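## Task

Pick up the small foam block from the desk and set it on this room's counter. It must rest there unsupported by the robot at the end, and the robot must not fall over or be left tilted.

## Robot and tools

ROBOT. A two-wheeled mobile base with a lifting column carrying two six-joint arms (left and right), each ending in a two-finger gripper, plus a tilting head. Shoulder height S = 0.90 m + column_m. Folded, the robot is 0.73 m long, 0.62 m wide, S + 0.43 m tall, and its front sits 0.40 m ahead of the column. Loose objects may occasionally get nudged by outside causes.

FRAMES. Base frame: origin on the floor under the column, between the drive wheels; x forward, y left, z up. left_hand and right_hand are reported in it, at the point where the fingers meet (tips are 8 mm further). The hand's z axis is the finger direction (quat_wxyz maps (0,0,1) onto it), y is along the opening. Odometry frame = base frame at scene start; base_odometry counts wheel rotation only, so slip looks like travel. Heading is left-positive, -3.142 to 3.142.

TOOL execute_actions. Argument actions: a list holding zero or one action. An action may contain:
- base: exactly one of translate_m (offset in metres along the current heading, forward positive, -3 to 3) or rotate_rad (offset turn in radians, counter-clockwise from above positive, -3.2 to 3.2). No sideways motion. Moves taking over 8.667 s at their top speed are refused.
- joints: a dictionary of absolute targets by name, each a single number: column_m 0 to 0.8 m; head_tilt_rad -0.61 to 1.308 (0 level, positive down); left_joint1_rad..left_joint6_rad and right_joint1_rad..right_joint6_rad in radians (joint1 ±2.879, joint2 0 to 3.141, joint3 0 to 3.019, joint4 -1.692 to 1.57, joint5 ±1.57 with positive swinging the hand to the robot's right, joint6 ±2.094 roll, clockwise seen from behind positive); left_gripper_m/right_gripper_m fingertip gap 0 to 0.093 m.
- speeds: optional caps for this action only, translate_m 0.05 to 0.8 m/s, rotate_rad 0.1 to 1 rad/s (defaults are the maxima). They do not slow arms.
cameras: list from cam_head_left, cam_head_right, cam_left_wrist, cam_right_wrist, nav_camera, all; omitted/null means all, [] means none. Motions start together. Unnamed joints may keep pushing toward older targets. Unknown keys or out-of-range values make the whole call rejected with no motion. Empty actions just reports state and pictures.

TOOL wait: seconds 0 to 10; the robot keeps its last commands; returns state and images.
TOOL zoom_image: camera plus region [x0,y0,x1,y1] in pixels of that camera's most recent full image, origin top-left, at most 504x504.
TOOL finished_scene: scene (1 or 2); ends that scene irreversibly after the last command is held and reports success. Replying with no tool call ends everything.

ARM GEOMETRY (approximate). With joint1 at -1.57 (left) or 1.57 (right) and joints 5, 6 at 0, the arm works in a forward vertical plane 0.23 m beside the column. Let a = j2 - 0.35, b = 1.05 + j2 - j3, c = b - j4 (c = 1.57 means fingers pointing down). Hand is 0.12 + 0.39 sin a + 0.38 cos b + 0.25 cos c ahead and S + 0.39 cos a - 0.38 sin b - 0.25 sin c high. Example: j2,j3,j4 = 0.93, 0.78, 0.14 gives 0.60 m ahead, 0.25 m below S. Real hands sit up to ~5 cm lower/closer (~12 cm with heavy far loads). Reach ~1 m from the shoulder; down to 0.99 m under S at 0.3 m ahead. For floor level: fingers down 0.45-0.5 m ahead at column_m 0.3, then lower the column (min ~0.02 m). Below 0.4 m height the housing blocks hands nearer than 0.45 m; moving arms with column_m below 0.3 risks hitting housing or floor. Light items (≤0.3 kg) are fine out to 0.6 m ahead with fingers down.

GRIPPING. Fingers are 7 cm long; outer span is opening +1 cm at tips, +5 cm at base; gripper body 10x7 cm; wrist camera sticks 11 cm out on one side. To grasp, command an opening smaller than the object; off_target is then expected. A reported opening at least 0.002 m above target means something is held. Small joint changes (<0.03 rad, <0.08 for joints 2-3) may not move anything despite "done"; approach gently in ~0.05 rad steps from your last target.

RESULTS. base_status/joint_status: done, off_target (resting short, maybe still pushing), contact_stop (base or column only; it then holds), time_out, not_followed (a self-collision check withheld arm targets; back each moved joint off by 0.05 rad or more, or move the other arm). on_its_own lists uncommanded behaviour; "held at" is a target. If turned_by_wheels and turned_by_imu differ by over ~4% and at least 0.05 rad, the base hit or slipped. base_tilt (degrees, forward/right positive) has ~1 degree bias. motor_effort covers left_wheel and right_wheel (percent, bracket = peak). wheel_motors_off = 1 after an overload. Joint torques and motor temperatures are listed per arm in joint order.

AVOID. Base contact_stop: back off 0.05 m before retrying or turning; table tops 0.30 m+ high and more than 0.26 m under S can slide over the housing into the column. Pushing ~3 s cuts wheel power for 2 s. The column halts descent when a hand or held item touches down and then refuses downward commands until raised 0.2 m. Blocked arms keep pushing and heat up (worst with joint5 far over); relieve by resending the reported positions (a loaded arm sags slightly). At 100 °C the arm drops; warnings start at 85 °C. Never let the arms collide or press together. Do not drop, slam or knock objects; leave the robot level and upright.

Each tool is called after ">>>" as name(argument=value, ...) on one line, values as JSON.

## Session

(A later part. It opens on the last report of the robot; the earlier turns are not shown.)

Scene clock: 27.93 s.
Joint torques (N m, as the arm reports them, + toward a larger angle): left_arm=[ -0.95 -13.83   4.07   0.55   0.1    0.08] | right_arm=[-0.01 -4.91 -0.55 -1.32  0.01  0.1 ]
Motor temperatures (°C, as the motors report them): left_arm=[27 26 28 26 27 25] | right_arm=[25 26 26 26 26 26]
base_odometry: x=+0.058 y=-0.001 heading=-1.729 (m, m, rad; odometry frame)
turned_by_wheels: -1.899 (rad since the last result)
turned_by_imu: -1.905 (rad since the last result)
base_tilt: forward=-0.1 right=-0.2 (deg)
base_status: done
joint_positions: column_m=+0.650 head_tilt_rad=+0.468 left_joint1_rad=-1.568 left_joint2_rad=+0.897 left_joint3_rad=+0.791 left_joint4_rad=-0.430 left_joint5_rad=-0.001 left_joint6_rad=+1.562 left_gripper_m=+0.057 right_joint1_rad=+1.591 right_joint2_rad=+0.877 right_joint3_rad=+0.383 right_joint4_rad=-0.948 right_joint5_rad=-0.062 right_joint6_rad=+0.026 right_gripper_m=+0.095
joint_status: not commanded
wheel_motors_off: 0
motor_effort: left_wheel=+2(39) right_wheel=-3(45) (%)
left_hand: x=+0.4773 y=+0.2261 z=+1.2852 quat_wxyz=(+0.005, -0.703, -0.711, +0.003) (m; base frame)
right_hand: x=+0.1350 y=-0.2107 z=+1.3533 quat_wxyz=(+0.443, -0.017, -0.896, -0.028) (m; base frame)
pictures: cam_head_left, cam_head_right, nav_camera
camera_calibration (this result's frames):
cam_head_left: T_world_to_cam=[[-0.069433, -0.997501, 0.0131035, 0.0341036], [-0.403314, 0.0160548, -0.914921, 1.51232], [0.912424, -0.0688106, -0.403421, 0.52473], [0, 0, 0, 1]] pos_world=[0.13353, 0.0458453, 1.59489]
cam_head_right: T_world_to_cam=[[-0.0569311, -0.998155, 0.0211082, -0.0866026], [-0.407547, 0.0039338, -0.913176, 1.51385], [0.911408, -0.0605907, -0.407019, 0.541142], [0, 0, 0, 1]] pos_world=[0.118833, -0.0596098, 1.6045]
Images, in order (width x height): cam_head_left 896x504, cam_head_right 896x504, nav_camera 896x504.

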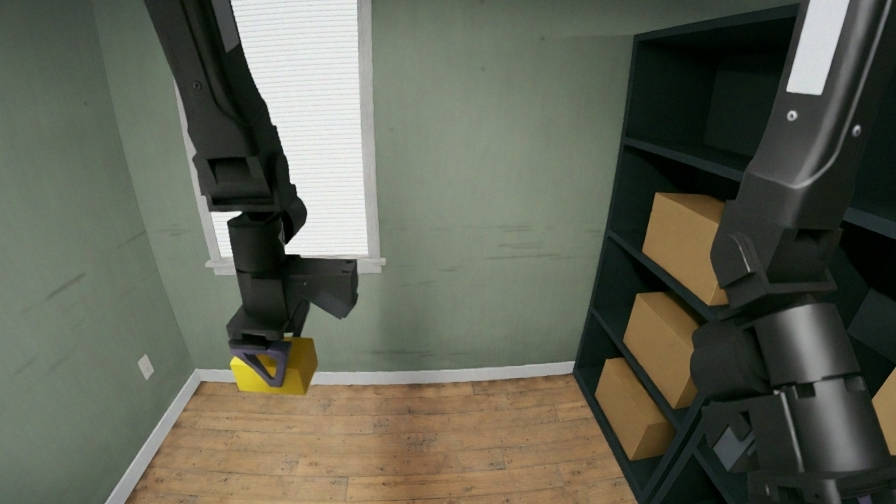

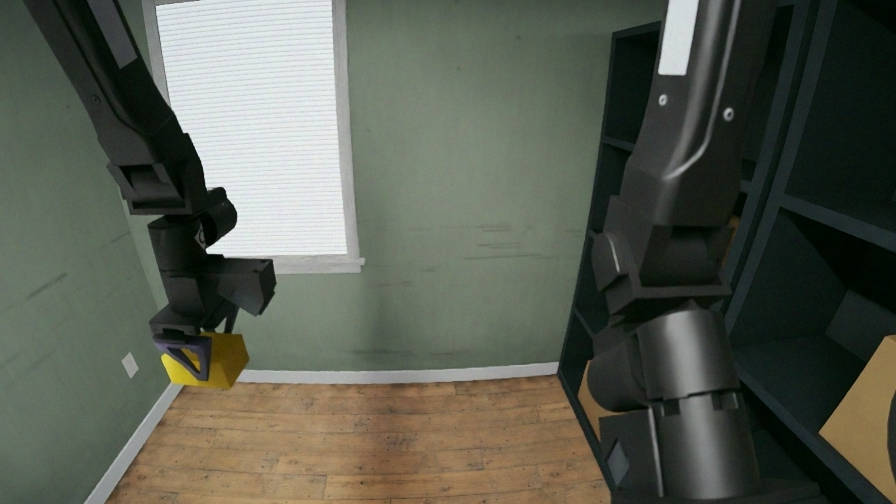

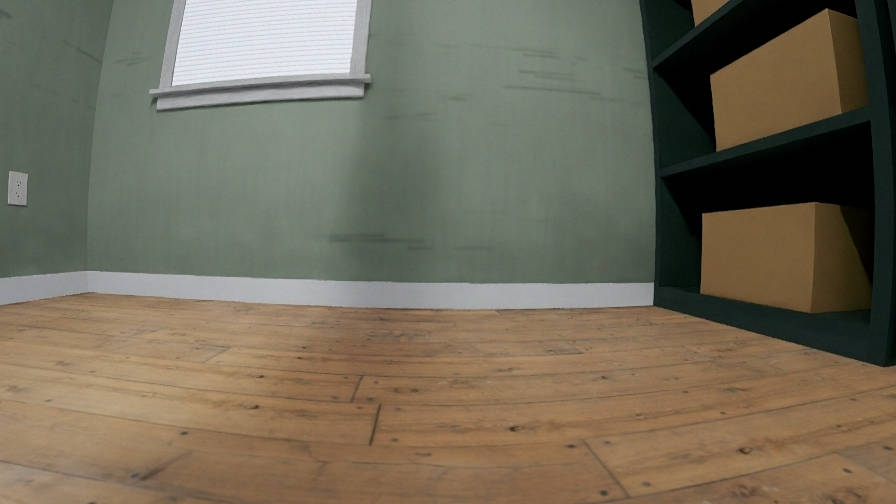

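>>> execute_actions(actions=[{"base":{"rotate_rad":-1.7}}], cameras=["cam_head_left","cam_head_right","nav_camera"])

Scene clock: 31.57 s.
Joint torques (N m, as the arm reports them, + toward a larger angle): left_arm=[ -1.82 -14.86   4.29   0.6    0.13   0.17] | right_arm=[-0.04 -4.72 -0.56 -1.32  0.01  0.1 ]
Motor temperatures (°C, as the motors report them): left_arm=[27 26 28 26 27 25] | right_arm=[25 26 26 26 26 26]
base_odometry: x=+0.058 y=-0.001 heading=+2.855 (m, m, rad; odometry frame)
turned_by_wheels: -1.699 (rad since the last result)
turned_by_imu: -1.708 (rad since the last result)
base_tilt: forward=-0.2 right=+0.0 (deg)
base_status: done
joint_positions: column_m=+0.650 head_tilt_rad=+0.468 left_joint1_rad=-1.568 left_joint2_rad=+0.897 left_joint3_rad=+0.791 left_joint4_rad=-0.430 left_joint5_rad=-0.001 left_joint6_rad=+1.562 left_gripper_m=+0.057 right_joint1_rad=+1.591 right_joint2_rad=+0.877 right_joint3_rad=+0.383 right_joint4_rad=-0.948 right_joint5_rad=-0.062 right_joint6_rad=+0.026 right_gripper_m=+0.095
joint_status: not commanded
wheel_motors_off: 0
motor_effort: left_wheel=+2(21) right_wheel=-3(33) (%)
left_hand: x=+0.4773 y=+0.2261 z=+1.2852 quat_wxyz=(+0.005, -0.703, -0.711, +0.003) (m; base frame)
right_hand: x=+0.1350 y=-0.2107 z=+1.3533 quat_wxyz=(+0.443, -0.017, -0.896, -0.028) (m; base frame)
pictures: cam_head_left, cam_head_right, nav_camera
camera_calibration (this result's frames):
cam_head_left: T_world_to_cam=[[-0.069433, -0.997501, 0.0131035, 0.0341036], [-0.403314, 0.0160548, -0.914921, 1.51232], [0.912424, -0.0688106, -0.403421, 0.52473], [0, 0, 0, 1]] pos_world=[0.13353, 0.0458453, 1.59489]
cam_head_right: T_world_to_cam=[[-0.0569311, -0.998155, 0.0211082, -0.0866026], [-0.407546, 0.0039338, -0.913176, 1.51385], [0.911408, -0.0605907, -0.407018, 0.541142], [0, 0, 0, 1]] pos_world=[0.118833, -0.0596098, 1.6045]
Images, in order (width x height): cam_head_left 896x504, cam_head_right 896x504, nav_camera 896x504.

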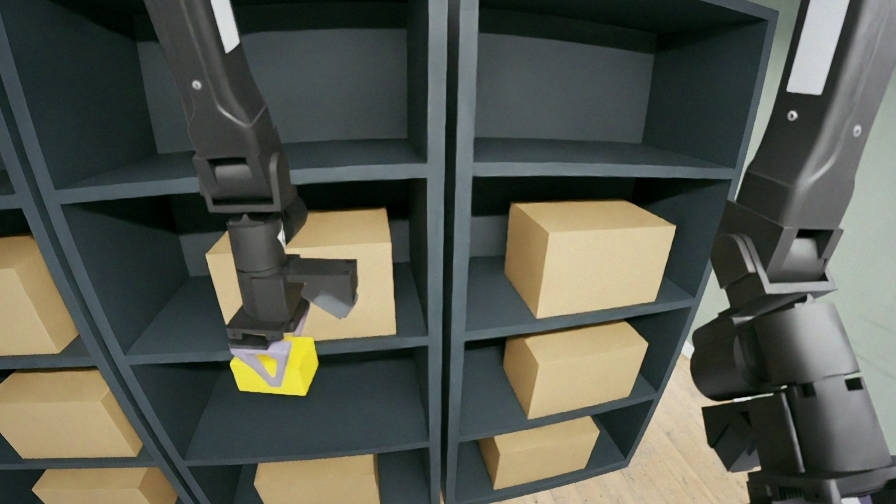

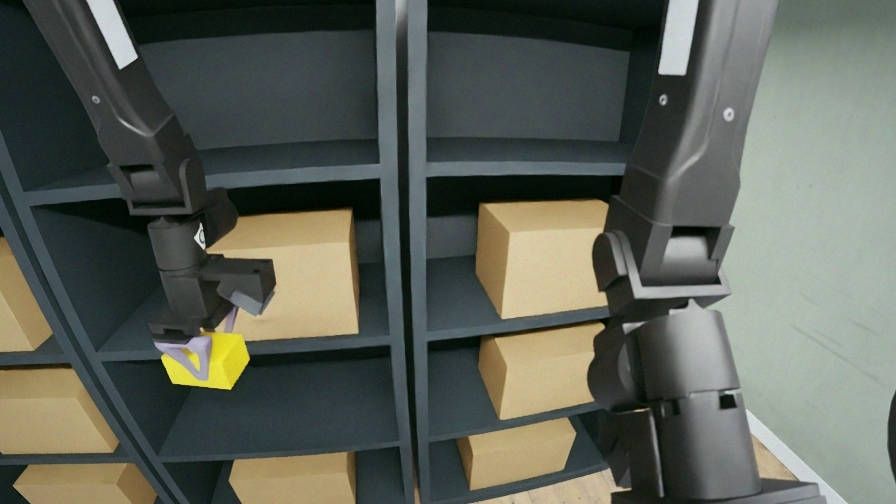

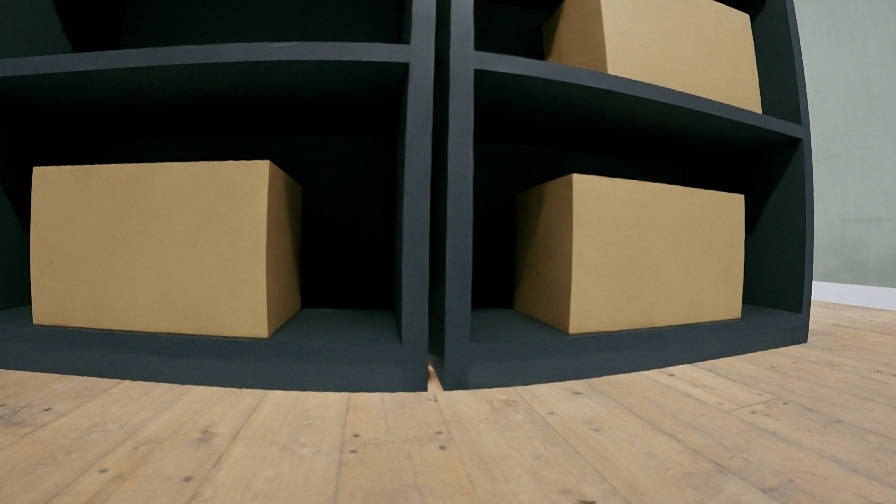

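>>> execute_actions(actions=[{"base":{"rotate_rad":-0.8}}], cameras=["cam_head_left","cam_head_right","nav_camera"])

Scene clock: 34.23 s.
Joint torques (N m, as the arm reports them, + toward a larger angle): left_arm=[ -1.   -14.12   4.02   0.44   0.09   0.14] | right_arm=[-0.04 -4.81 -0.53 -1.31  0.01  0.1 ]
Motor temperatures (°C, as the motors report them): left_arm=[27 26 28 26 27 25] | right_arm=[25 26 26 26 26 26]
base_odometry: x=+0.058 y=-0.001 heading=+2.056 (m, m, rad; odometry frame)
turned_by_wheels: -0.799 (rad since the last result)
turned_by_imu: -0.803 (rad since the last result)
base_tilt: forward=-0.3 right=-0.1 (deg)
base_status: done
joint_positions: column_m=+0.650 head_tilt_rad=+0.468 left_joint1_rad=-1.568 left_joint2_rad=+0.897 left_joint3_rad=+0.791 left_joint4_rad=-0.430 left_joint5_rad=-0.001 left_joint6_rad=+1.562 left_gripper_m=+0.057 right_joint1_rad=+1.591 right_joint2_rad=+0.877 right_joint3_rad=+0.383 right_joint4_rad=-0.948 right_joint5_rad=-0.062 right_joint6_rad=+0.026 right_gripper_m=+0.095
joint_status: not commanded
wheel_motors_off: 0
motor_effort: left_wheel=+2(23) right_wheel=-3(28) (%)
left_hand: x=+0.4773 y=+0.2261 z=+1.2852 quat_wxyz=(+0.005, -0.703, -0.711, +0.003) (m; base frame)
right_hand: x=+0.1350 y=-0.2107 z=+1.3533 quat_wxyz=(+0.443, -0.017, -0.896, -0.028) (m; base frame)
pictures: cam_head_left, cam_head_right, nav_camera
camera_calibration (this result's frames):
cam_head_left: T_world_to_cam=[[-0.069433, -0.997501, 0.0131035, 0.0341036], [-0.403314, 0.0160548, -0.914921, 1.51232], [0.912424, -0.0688106, -0.403421, 0.52473], [0, 0, 0, 1]] pos_world=[0.13353, 0.0458453, 1.59489]
cam_head_right: T_world_to_cam=[[-0.0569311, -0.998155, 0.0211082, -0.0866026], [-0.407546, 0.0039338, -0.913176, 1.51385], [0.911408, -0.0605907, -0.407018, 0.541142], [0, 0, 0, 1]] pos_world=[0.118833, -0.0596098, 1.6045]
Images, in order (width x height): cam_head_left 896x504, cam_head_right 896x504, nav_camera 896x504.

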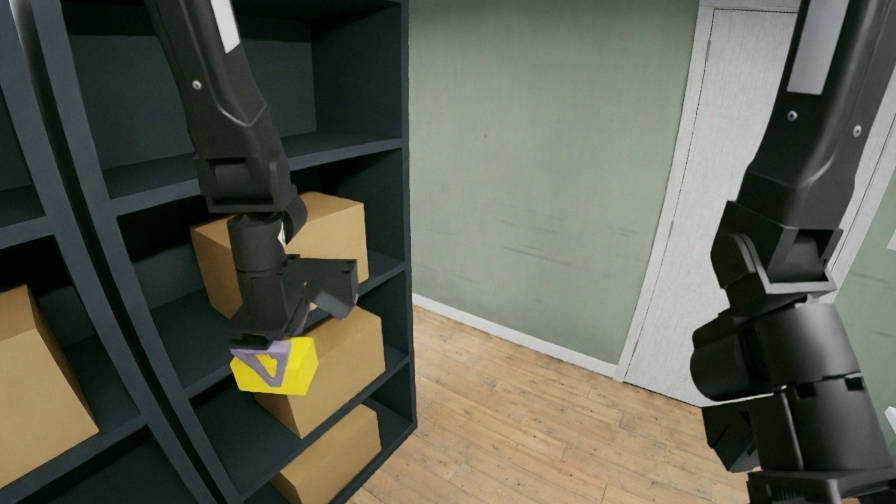

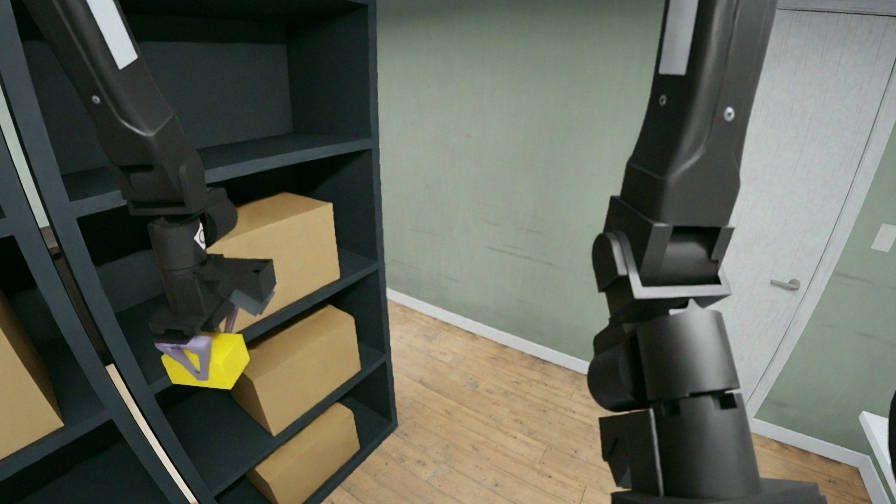

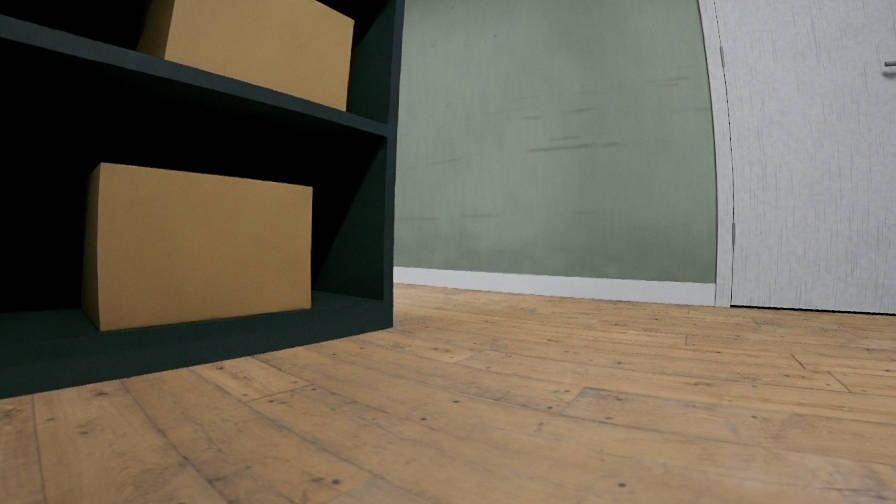

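>>> execute_actions(actions=[{"base":{"rotate_rad":-0.22},"joints":{"head_tilt_rad":0.75}}], cameras=[])

>>> execute_actions(actions=[{"base":{"translate_m":1.3}}], cameras=["cam_head_left","cam_head_right","nav_camera"])

Scene clock: 37.23 s.
Joint torques (N m, as the arm reports them, + toward a larger angle): left_arm=[ -1.55 -14.43   4.16   0.63   0.03   0.11] | right_arm=[-0.04 -4.84 -0.49 -1.32  0.01  0.1 ]
Motor temperatures (°C, as the motors report them): left_arm=[27 26 28 26 27 25] | right_arm=[25 26 26 26 26 26]
base_odometry: x=+0.058 y=-0.001 heading=+1.836 (m, m, rad; odometry frame)
turned_by_wheels: -0.220 (rad since the last result)
turned_by_imu: -0.220 (rad since the last result)
base_tilt: forward=-0.1 right=+0.0 (deg)
base_status: done
joint_positions: column_m=+0.650 head_tilt_rad=+0.752 left_joint1_rad=-1.568 left_joint2_rad=+0.897 left_joint3_rad=+0.791 left_joint4_rad=-0.430 left_joint5_rad=+0.000 left_joint6_rad=+1.562 left_gripper_m=+0.057 right_joint1_rad=+1.591 right_joint2_rad=+0.877 right_joint3_rad=+0.383 right_joint4_rad=-0.948 right_joint5_rad=-0.062 right_joint6_rad=+0.026 right_gripper_m=+0.095
joint_status: all done
wheel_motors_off: 0
motor_effort: left_wheel=+1(23) right_wheel=-3(28) (%)
left_hand: x=+0.4773 y=+0.2260 z=+1.2852 quat_wxyz=(+0.005, -0.703, -0.711, +0.003) (m; base frame)
right_hand: x=+0.1350 y=-0.2107 z=+1.3533 quat_wxyz=(+0.443, -0.017, -0.896, -0.028) (m; base frame)
pictures: none
No camera images: the call's "cameras" was empty. Leave "cameras" out to get every camera's image.

Scene clock: 41.20 s.
Joint torques (N m, as the arm reports them, + toward a larger angle): left_arm=[ -1.25 -14.54   4.07   0.57   0.08   0.15] | right_arm=[ 0.02 -4.85 -0.81 -1.33  0.01  0.1 ]
Motor temperatures (°C, as the motors report them): left_arm=[27 26 28 26 27 25] | right_arm=[25 26 26 26 26 26]
base_odometry: x=-0.283 y=+1.254 heading=+1.836 (m, m, rad; odometry frame)
turned_by_wheels: +0.000 (rad since the last result)
turned_by_imu: -0.001 (rad since the last result)
base_tilt: forward=-0.1 right=-0.1 (deg)
base_status: done
joint_positions: column_m=+0.650 head_tilt_rad=+0.753 left_joint1_rad=-1.568 left_joint2_rad=+0.897 left_joint3_rad=+0.793 left_joint4_rad=-0.430 left_joint5_rad=+0.000 left_joint6_rad=+1.562 left_gripper_m=+0.057 right_joint1_rad=+1.591 right_joint2_rad=+0.877 right_joint3_rad=+0.388 right_joint4_rad=-0.948 right_joint5_rad=-0.062 right_joint6_rad=+0.026 right_gripper_m=+0.095
joint_status: not commanded
wheel_motors_off: 0
motor_effort: left_wheel=+0(45) right_wheel=+0(58) (%)
left_hand: x=+0.4784 y=+0.2260 z=+1.2853 quat_wxyz=(+0.005, -0.703, -0.711, +0.002) (m; base frame)
right_hand: x=+0.1374 y=-0.2107 z=+1.3525 quat_wxyz=(+0.441, -0.017, -0.897, -0.028) (m; base frame)
pictures: cam_head_left, cam_head_right, nav_camera
camera_calibration (this result's frames):
cam_head_left: T_world_to_cam=[[-0.062957, -0.997501, 0.032079, 0.00273754], [-0.644069, 0.0160548, -0.764799, 1.27877], [0.762372, -0.0688106, -0.64347, 0.924931], [0, 0, 0, 1]] pos_world=[0.118647, 0.0458453, 1.57308]
cam_head_right: T_world_to_cam=[[-0.04871, -0.998155, 0.0362498, -0.111784], [-0.647641, 0.0039338, -0.761935, 1.27844], [0.760387, -0.0605907, -0.646638, 0.940688], [0, 0, 0, 1]] pos_world=[0.107238, -0.0596098, 1.58643]
Images, in order (width x height): cam_head_left 896x504, cam_head_right 896x504, nav_camera 896x504.

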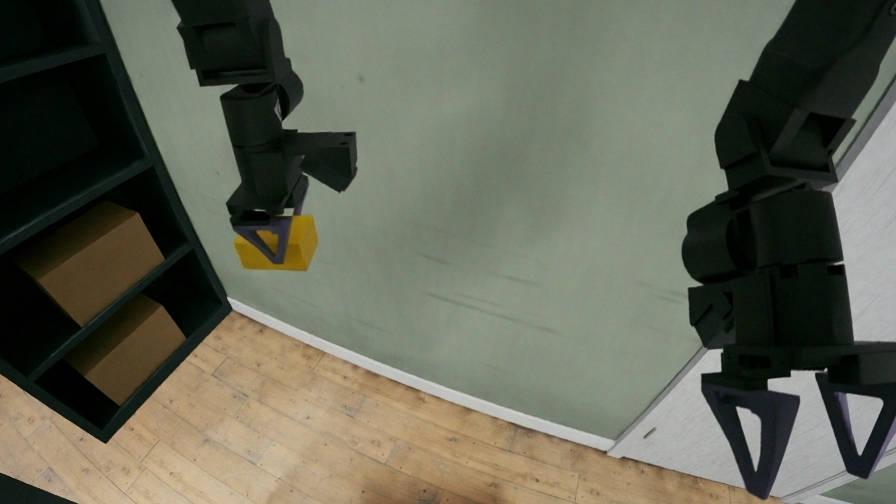

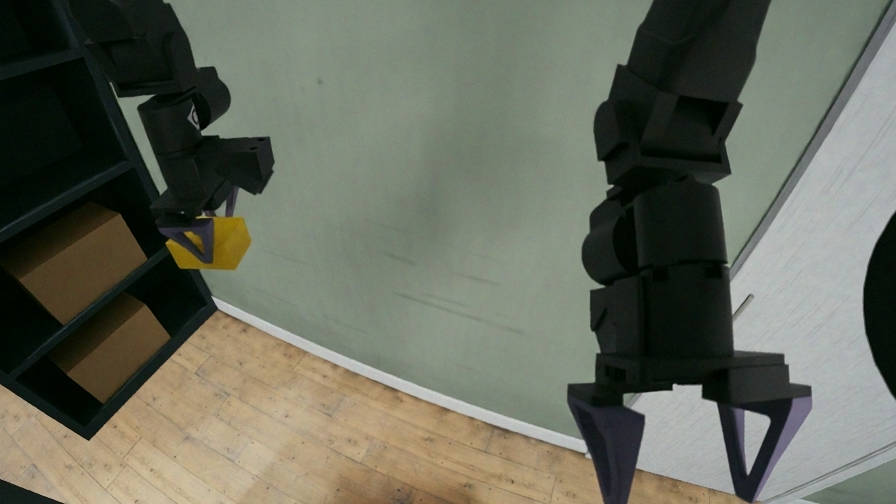

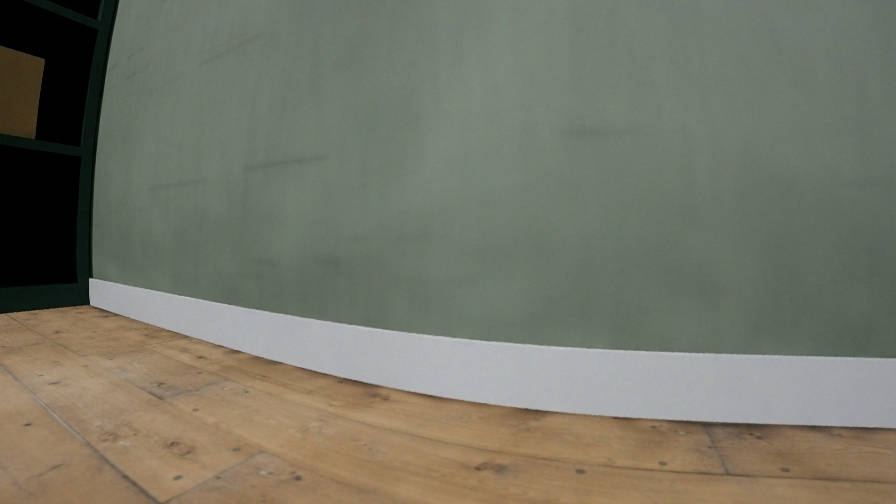

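>>> execute_actions(actions=[{"base":{"translate_m":0.2}}], cameras=[])

>>> execute_actions(actions=[{"base":{"rotate_rad":0.85}}], cameras=["cam_head_left","cam_head_right","nav_camera"])

Scene clock: 44.13 s.
Joint torques (N m, as the arm reports them, + toward a larger angle): left_arm=[ -0.82 -14.74   3.84   0.63   0.07   0.16] | right_arm=[-0.05 -4.86 -0.97 -1.28  0.02  0.1 ]
Motor temperatures (°C, as the motors report them): left_arm=[27 26 28 26 27 25] | right_arm=[25 26 26 26 26 26]
base_odometry: x=-0.336 y=+1.447 heading=+1.836 (m, m, rad; odometry frame)
turned_by_wheels: +0.000 (rad since the last result)
turned_by_imu: +0.000 (rad since the last result)
base_tilt: forward=-0.2 right=-0.2 (deg)
base_status: done
joint_positions: column_m=+0.650 head_tilt_rad=+0.753 left_joint1_rad=-1.568 left_joint2_rad=+0.898 left_joint3_rad=+0.795 left_joint4_rad=-0.430 left_joint5_rad=+0.000 left_joint6_rad=+1.562 left_gripper_m=+0.057 right_joint1_rad=+1.591 right_joint2_rad=+0.877 right_joint3_rad=+0.389 right_joint4_rad=-0.948 right_joint5_rad=-0.062 right_joint6_rad=+0.026 right_gripper_m=+0.095
joint_status: not commanded
wheel_motors_off: 0
motor_effort: left_wheel=+0(25) right_wheel=+0(32) (%)
left_hand: x=+0.4793 y=+0.2260 z=+1.2853 quat_wxyz=(+0.004, -0.703, -0.711, +0.002) (m; base frame)
right_hand: x=+0.1382 y=-0.2107 z=+1.3522 quat_wxyz=(+0.441, -0.017, -0.897, -0.028) (m; base frame)
pictures: none
No camera images: the call's "cameras" was empty. Leave "cameras" out to get every camera's image.

Scene clock: 46.30 s.
Joint torques (N m, as the arm reports them, + toward a larger angle): left_arm=[ -1.28 -14.81   3.88   0.77   0.08   0.14] | right_arm=[ 0.01 -4.87 -0.92 -1.32  0.02  0.1 ]
Motor temperatures (°C, as the motors report them): left_arm=[27 26 28 26 27 25] | right_arm=[25 26 26 26 26 26]
base_odometry: x=-0.336 y=+1.447 heading=+2.685 (m, m, rad; odometry frame)
turned_by_wheels: +0.849 (rad since the last result)
turned_by_imu: +0.850 (rad since the last result)
base_tilt: forward=-0.2 right=-0.1 (deg)
base_status: done
joint_positions: column_m=+0.650 head_tilt_rad=+0.753 left_joint1_rad=-1.568 left_joint2_rad=+0.898 left_joint3_rad=+0.795 left_joint4_rad=-0.430 left_joint5_rad=+0.000 left_joint6_rad=+1.562 left_gripper_m=+0.057 right_joint1_rad=+1.591 right_joint2_rad=+0.877 right_joint3_rad=+0.389 right_joint4_rad=-0.948 right_joint5_rad=-0.062 right_joint6_rad=+0.026 right_gripper_m=+0.095
joint_status: not commanded
wheel_motors_off: 0
motor_effort: left_wheel=-3(40) right_wheel=+3(43) (%)
left_hand: x=+0.4793 y=+0.2260 z=+1.2853 quat_wxyz=(+0.004, -0.703, -0.711, +0.002) (m; base frame)
right_hand: x=+0.1382 y=-0.2107 z=+1.3522 quat_wxyz=(+0.441, -0.017, -0.897, -0.028) (m; base frame)
pictures: cam_head_left, cam_head_right, nav_camera
camera_calibration (this result's frames):
cam_head_left: T_world_to_cam=[[-0.0629541, -0.997501, 0.0320848, 0.00272802], [-0.644139, 0.0160548, -0.76474, 1.27868], [0.762313, -0.0688106, -0.64354, 0.925048], [0, 0, 0, 1]] pos_world=[0.118641, 0.0458453, 1.57307]
cam_head_right: T_world_to_cam=[[-0.0487066, -0.998155, 0.0362543, -0.111791], [-0.647711, 0.0039338, -0.761876, 1.27835], [0.760328, -0.0605907, -0.646707, 0.940805], [0, 0, 0, 1]] pos_world=[0.107234, -0.0596098, 1.58642]
Images, in order (width x height): cam_head_left 896x504, cam_head_right 896x504, nav_camera 896x504.

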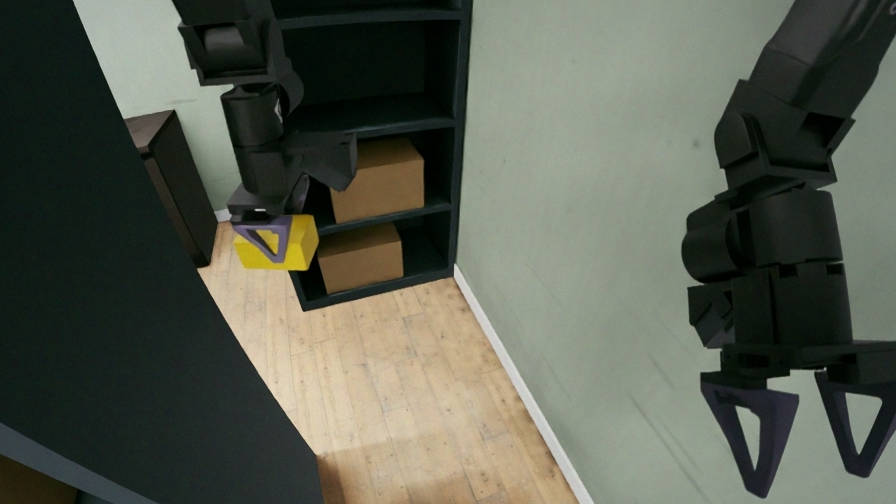

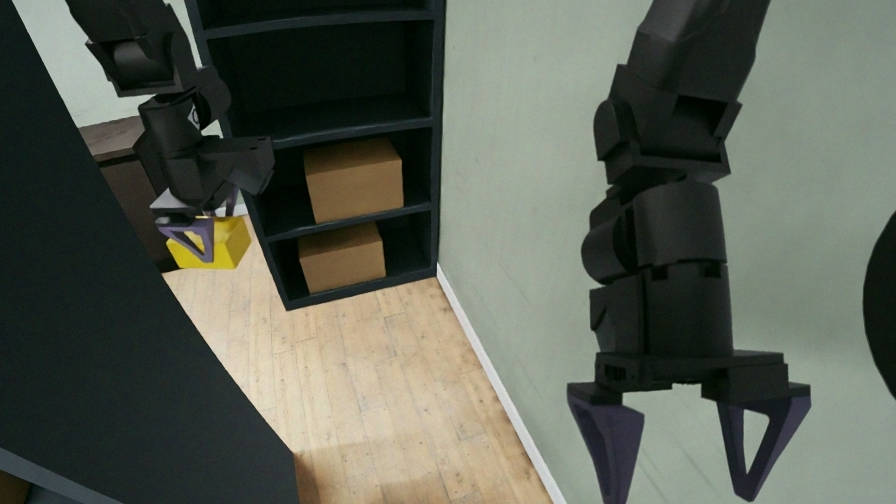

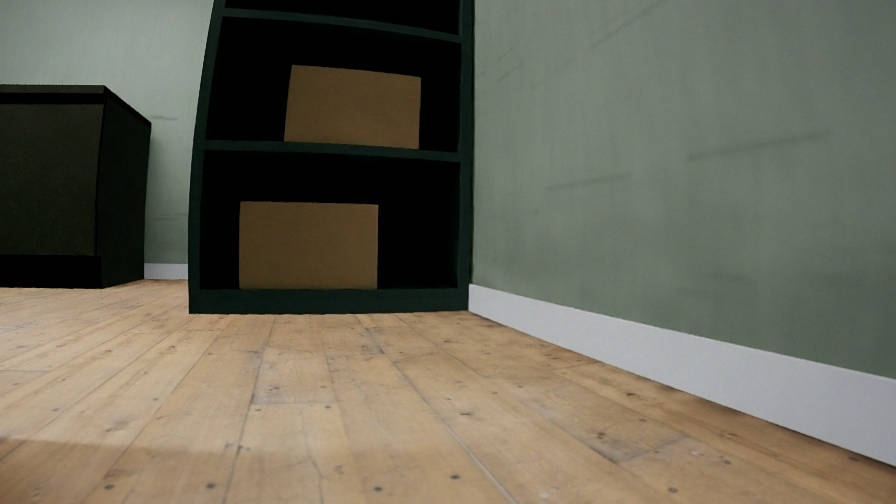

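>>> execute_actions(actions=[{"base":{"translate_m":0.5},"joints":{"left_joint2_rad":0.695,"left_joint3_rad":0.436,"left_joint4_rad":-0.26}}], cameras=[])

>>> execute_actions(actions=[{"base":{"rotate_rad":0.295}}], cameras=[])

>>> execute_actions(actions=[{"base":{"translate_m":0.57},"joints":{"head_tilt_rad":1.0}}], cameras=["cam_head_left","cam_head_right","nav_camera"])

Scene clock: 51.97 s.
Joint torques (N m, as the arm reports them, + toward a larger angle): left_arm=[-1.52 -9.18  2.66  0.54  0.07  0.15] | right_arm=[-0.05 -4.81 -0.96 -1.31  0.02  0.1 ]
Motor temperatures (°C, as the motors report them): left_arm=[27 26 28 26 27 25] | right_arm=[25 26 26 26 26 26]
base_odometry: x=-0.784 y=+1.667 heading=+2.686 (m, m, rad; odometry frame)
turned_by_wheels: +0.000 (rad since the last result)
turned_by_imu: +0.001 (rad since the last result)
base_tilt: forward=-0.2 right=+0.0 (deg)
base_status: done
joint_positions: column_m=+0.650 head_tilt_rad=+0.753 left_joint1_rad=-1.568 left_joint2_rad=+0.692 left_joint3_rad=+0.431 left_joint4_rad=-0.273 left_joint5_rad=+0.000 left_joint6_rad=+1.562 left_gripper_m=+0.057 right_joint1_rad=+1.591 right_joint2_rad=+0.877 right_joint3_rad=+0.390 right_joint4_rad=-0.948 right_joint5_rad=-0.062 right_joint6_rad=+0.026 right_gripper_m=+0.095
joint_status: all done
wheel_motors_off: 0
motor_effort: left_wheel=+1(46) right_wheel=+0(60) (%)
left_hand: x=+0.3508 y=+0.2258 z=+1.2994 quat_wxyz=(+0.005, -0.703, -0.711, +0.003) (m; base frame)
right_hand: x=+0.1384 y=-0.2107 z=+1.3521 quat_wxyz=(+0.441, -0.017, -0.897, -0.028) (m; base frame)
pictures: none
No camera images: the call's "cameras" was empty. Leave "cameras" out to get every camera's image.

Scene clock: 53.43 s.
Joint torques (N m, as the arm reports them, + toward a larger angle): left_arm=[-1.24 -9.01  2.66  0.48  0.07  0.11] | right_arm=[-0.06 -4.91 -0.94 -1.3   0.01  0.11]
Motor temperatures (°C, as the motors report them): left_arm=[27 26 28 26 27 25] | right_arm=[25 26 26 26 26 26]
base_odometry: x=-0.785 y=+1.667 heading=+2.980 (m, m, rad; odometry frame)
turned_by_wheels: +0.294 (rad since the last result)
turned_by_imu: +0.291 (rad since the last result)
base_tilt: forward=-0.2 right=+0.0 (deg)
base_status: done
joint_positions: column_m=+0.650 head_tilt_rad=+0.753 left_joint1_rad=-1.568 left_joint2_rad=+0.692 left_joint3_rad=+0.431 left_joint4_rad=-0.273 left_joint5_rad=+0.000 left_joint6_rad=+1.562 left_gripper_m=+0.057 right_joint1_rad=+1.591 right_joint2_rad=+0.877 right_joint3_rad=+0.390 right_joint4_rad=-0.948 right_joint5_rad=-0.062 right_joint6_rad=+0.026 right_gripper_m=+0.095
joint_status: not commanded
wheel_motors_off: 0
motor_effort: left_wheel=-2(37) right_wheel=+0(49) (%)
left_hand: x=+0.3508 y=+0.2258 z=+1.2994 quat_wxyz=(+0.005, -0.703, -0.711, +0.003) (m; base frame)
right_hand: x=+0.1384 y=-0.2107 z=+1.3521 quat_wxyz=(+0.441, -0.017, -0.897, -0.028) (m; base frame)
pictures: none
No camera images: the call's "cameras" was empty. Leave "cameras" out to get every camera's image.

Scene clock: 56.10 s.
Joint torques (N m, as the arm reports them, + toward a larger angle): left_arm=[-0.62 -8.92  2.31  0.59  0.07  0.14] | right_arm=[ 0.   -4.67 -0.93 -1.33  0.01  0.1 ]
Motor temperatures (°C, as the motors report them): left_arm=[27 26 28 26 27 25] | right_arm=[25 26 26 26 26 26]
base_odometry: x=-1.347 y=+1.759 heading=+2.980 (m, m, rad; odometry frame)
turned_by_wheels: +0.000 (rad since the last result)
turned_by_imu: +0.000 (rad since the last result)
base_tilt: forward=-0.1 right=-0.1 (deg)
base_status: done
joint_positions: column_m=+0.650 head_tilt_rad=+1.000 left_joint1_rad=-1.568 left_joint2_rad=+0.693 left_joint3_rad=+0.434 left_joint4_rad=-0.272 left_joint5_rad=+0.000 left_joint6_rad=+1.562 left_gripper_m=+0.057 right_joint1_rad=+1.591 right_joint2_rad=+0.877 right_joint3_rad=+0.390 right_joint4_rad=-0.948 right_joint5_rad=-0.062 right_joint6_rad=+0.026 right_gripper_m=+0.095
joint_status: all done
wheel_motors_off: 0
motor_effort: left_wheel=+0(40) right_wheel=+1(53) (%)
left_hand: x=+0.3527 y=+0.2258 z=+1.2994 quat_wxyz=(+0.004, -0.703, -0.711, +0.002) (m; base frame)
right_hand: x=+0.1384 y=-0.2107 z=+1.3521 quat_wxyz=(+0.441, -0.017, -0.897, -0.028) (m; base frame)
pictures: cam_head_left, cam_head_right, nav_camera
camera_calibration (this result's frames):
cam_head_left: T_world_to_cam=[[-0.0531783, -0.997501, 0.0465265, -0.0213861], [-0.811823, 0.0160548, -0.583683, 0.990868], [0.581477, -0.0688106, -0.810648, 1.20746], [0, 0, 0, 1]] pos_world=[0.101161, 0.0458453, 1.55817]
cam_head_right: T_world_to_cam=[[-0.0383436, -0.998155, 0.0470795, -0.130018], [-0.814585, 0.0039338, -0.580031, 0.989209], [0.578776, -0.0605907, -0.813233, 1.2223], [0, 0, 0, 1]] pos_world=[0.0933706, -0.0596098, 1.57391]
Images, in order (width x height): cam_head_left 896x504, cam_head_right 896x504, nav_camera 896x504.

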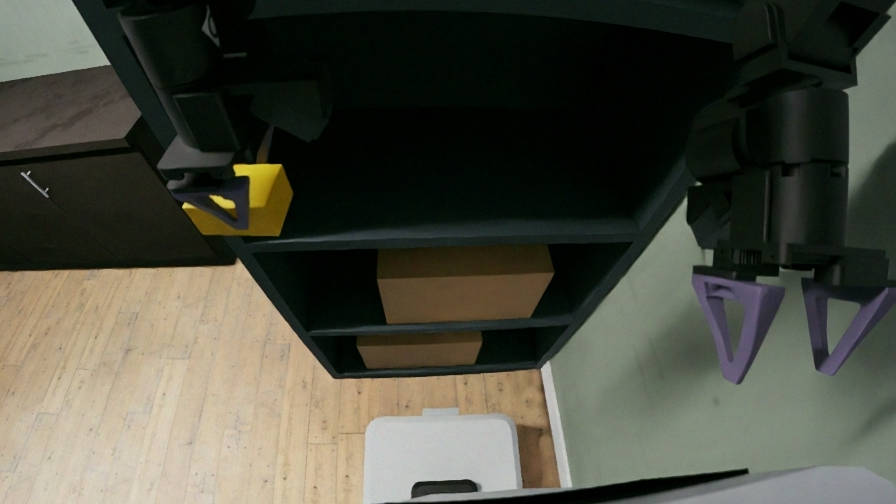

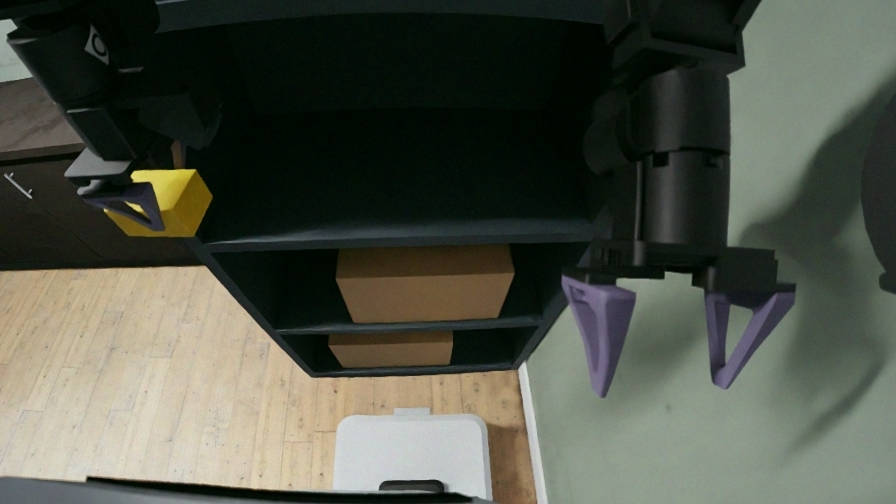

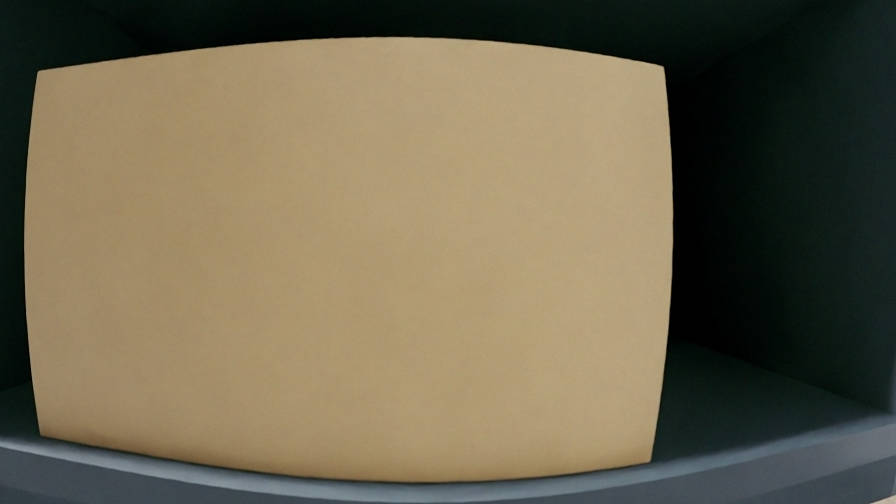

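>>> execute_actions(actions=[{"base":{"rotate_rad":1.24},"joints":{"head_tilt_rad":0.8},"speeds":{"rotate_rad":0.6}}], cameras=["cam_head_left","cam_head_right","nav_camera"])

Scene clock: 59.70 s.
Joint torques (N m, as the arm reports them, + toward a larger angle): left_arm=[-1.01 -8.9   2.32  0.58  0.07  0.14] | right_arm=[-0.05 -4.88 -0.97 -1.31  0.01  0.1 ]
Motor temperatures (°C, as the motors report them): left_arm=[27 26 28 26 27 25] | right_arm=[25 26 26 26 26 26]
base_odometry: x=-1.347 y=+1.759 heading=-2.064 (m, m, rad; odometry frame)
turned_by_wheels: +1.240 (rad since the last result)
turned_by_imu: +1.242 (rad since the last result)
base_tilt: forward=-0.2 right=+0.0 (deg)
base_status: done
joint_positions: column_m=+0.650 head_tilt_rad=+0.816 left_joint1_rad=-1.568 left_joint2_rad=+0.693 left_joint3_rad=+0.434 left_joint4_rad=-0.272 left_joint5_rad=+0.000 left_joint6_rad=+1.562 left_gripper_m=+0.057 right_joint1_rad=+1.591 right_joint2_rad=+0.877 right_joint3_rad=+0.390 right_joint4_rad=-0.948 right_joint5_rad=-0.062 right_joint6_rad=+0.026 right_gripper_m=+0.095
joint_status: all done
wheel_motors_off: 0
motor_effort: left_wheel=+0(39) right_wheel=+2(46) (%)
left_hand: x=+0.3527 y=+0.2258 z=+1.2994 quat_wxyz=(+0.004, -0.703, -0.711, +0.002) (m; base frame)
right_hand: x=+0.1384 y=-0.2107 z=+1.3521 quat_wxyz=(+0.441, -0.017, -0.897, -0.028) (m; base frame)
pictures: cam_head_left, cam_head_right, nav_camera
camera_calibration (this result's frames):
cam_head_left: T_world_to_cam=[[-0.0608109, -0.997501, 0.0359817, -0.00375415], [-0.690973, 0.0160548, -0.722702, 1.21225], [0.720318, -0.0688106, -0.690223, 1.00352], [0, 0, 0, 1]] pos_world=[0.114552, 0.0458453, 1.56888]
cam_head_right: T_world_to_cam=[[-0.0463294, -0.998155, 0.0392466, -0.116805], [-0.694358, 0.0039338, -0.719619, 1.21155], [0.718137, -0.0605907, -0.693259, 1.01907], [0, 0, 0, 1]] pos_world=[0.104007, -0.0596098, 1.58292]
Images, in order (width x height): cam_head_left 896x504, cam_head_right 896x504, nav_camera 896x504.

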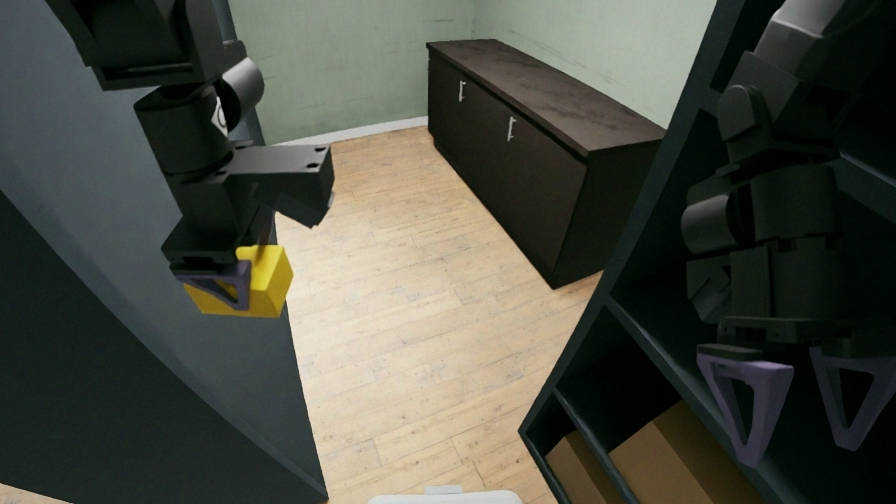

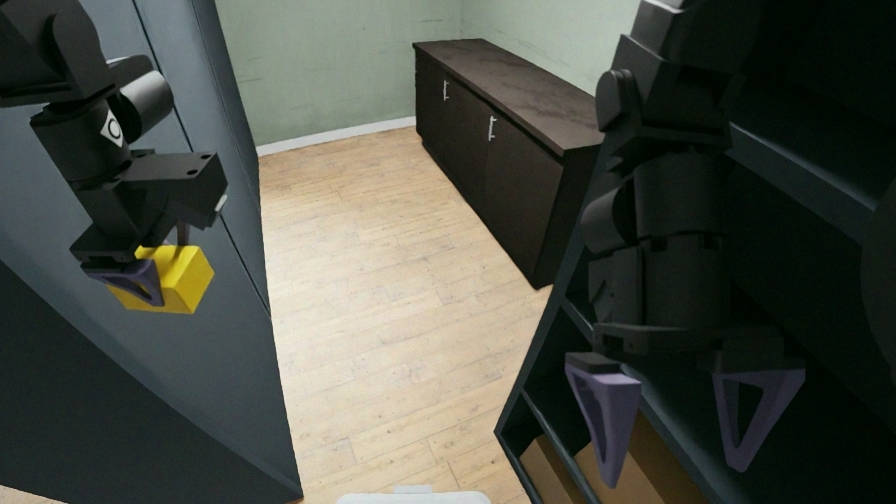

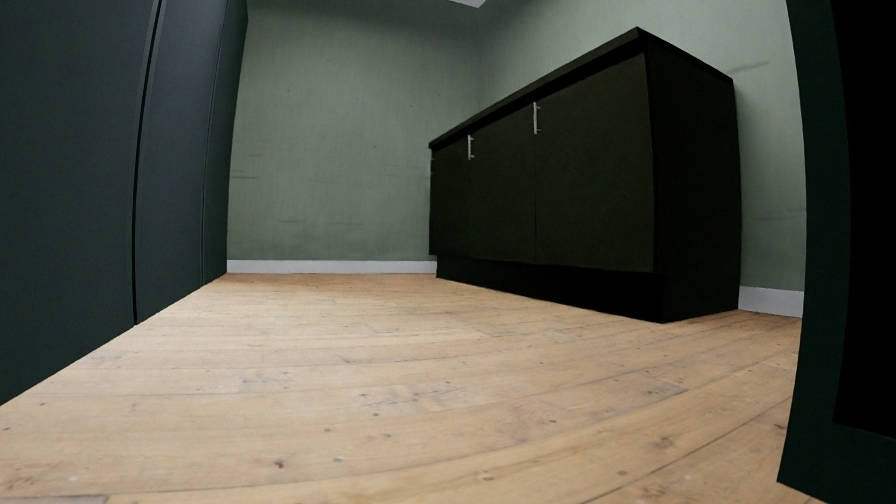

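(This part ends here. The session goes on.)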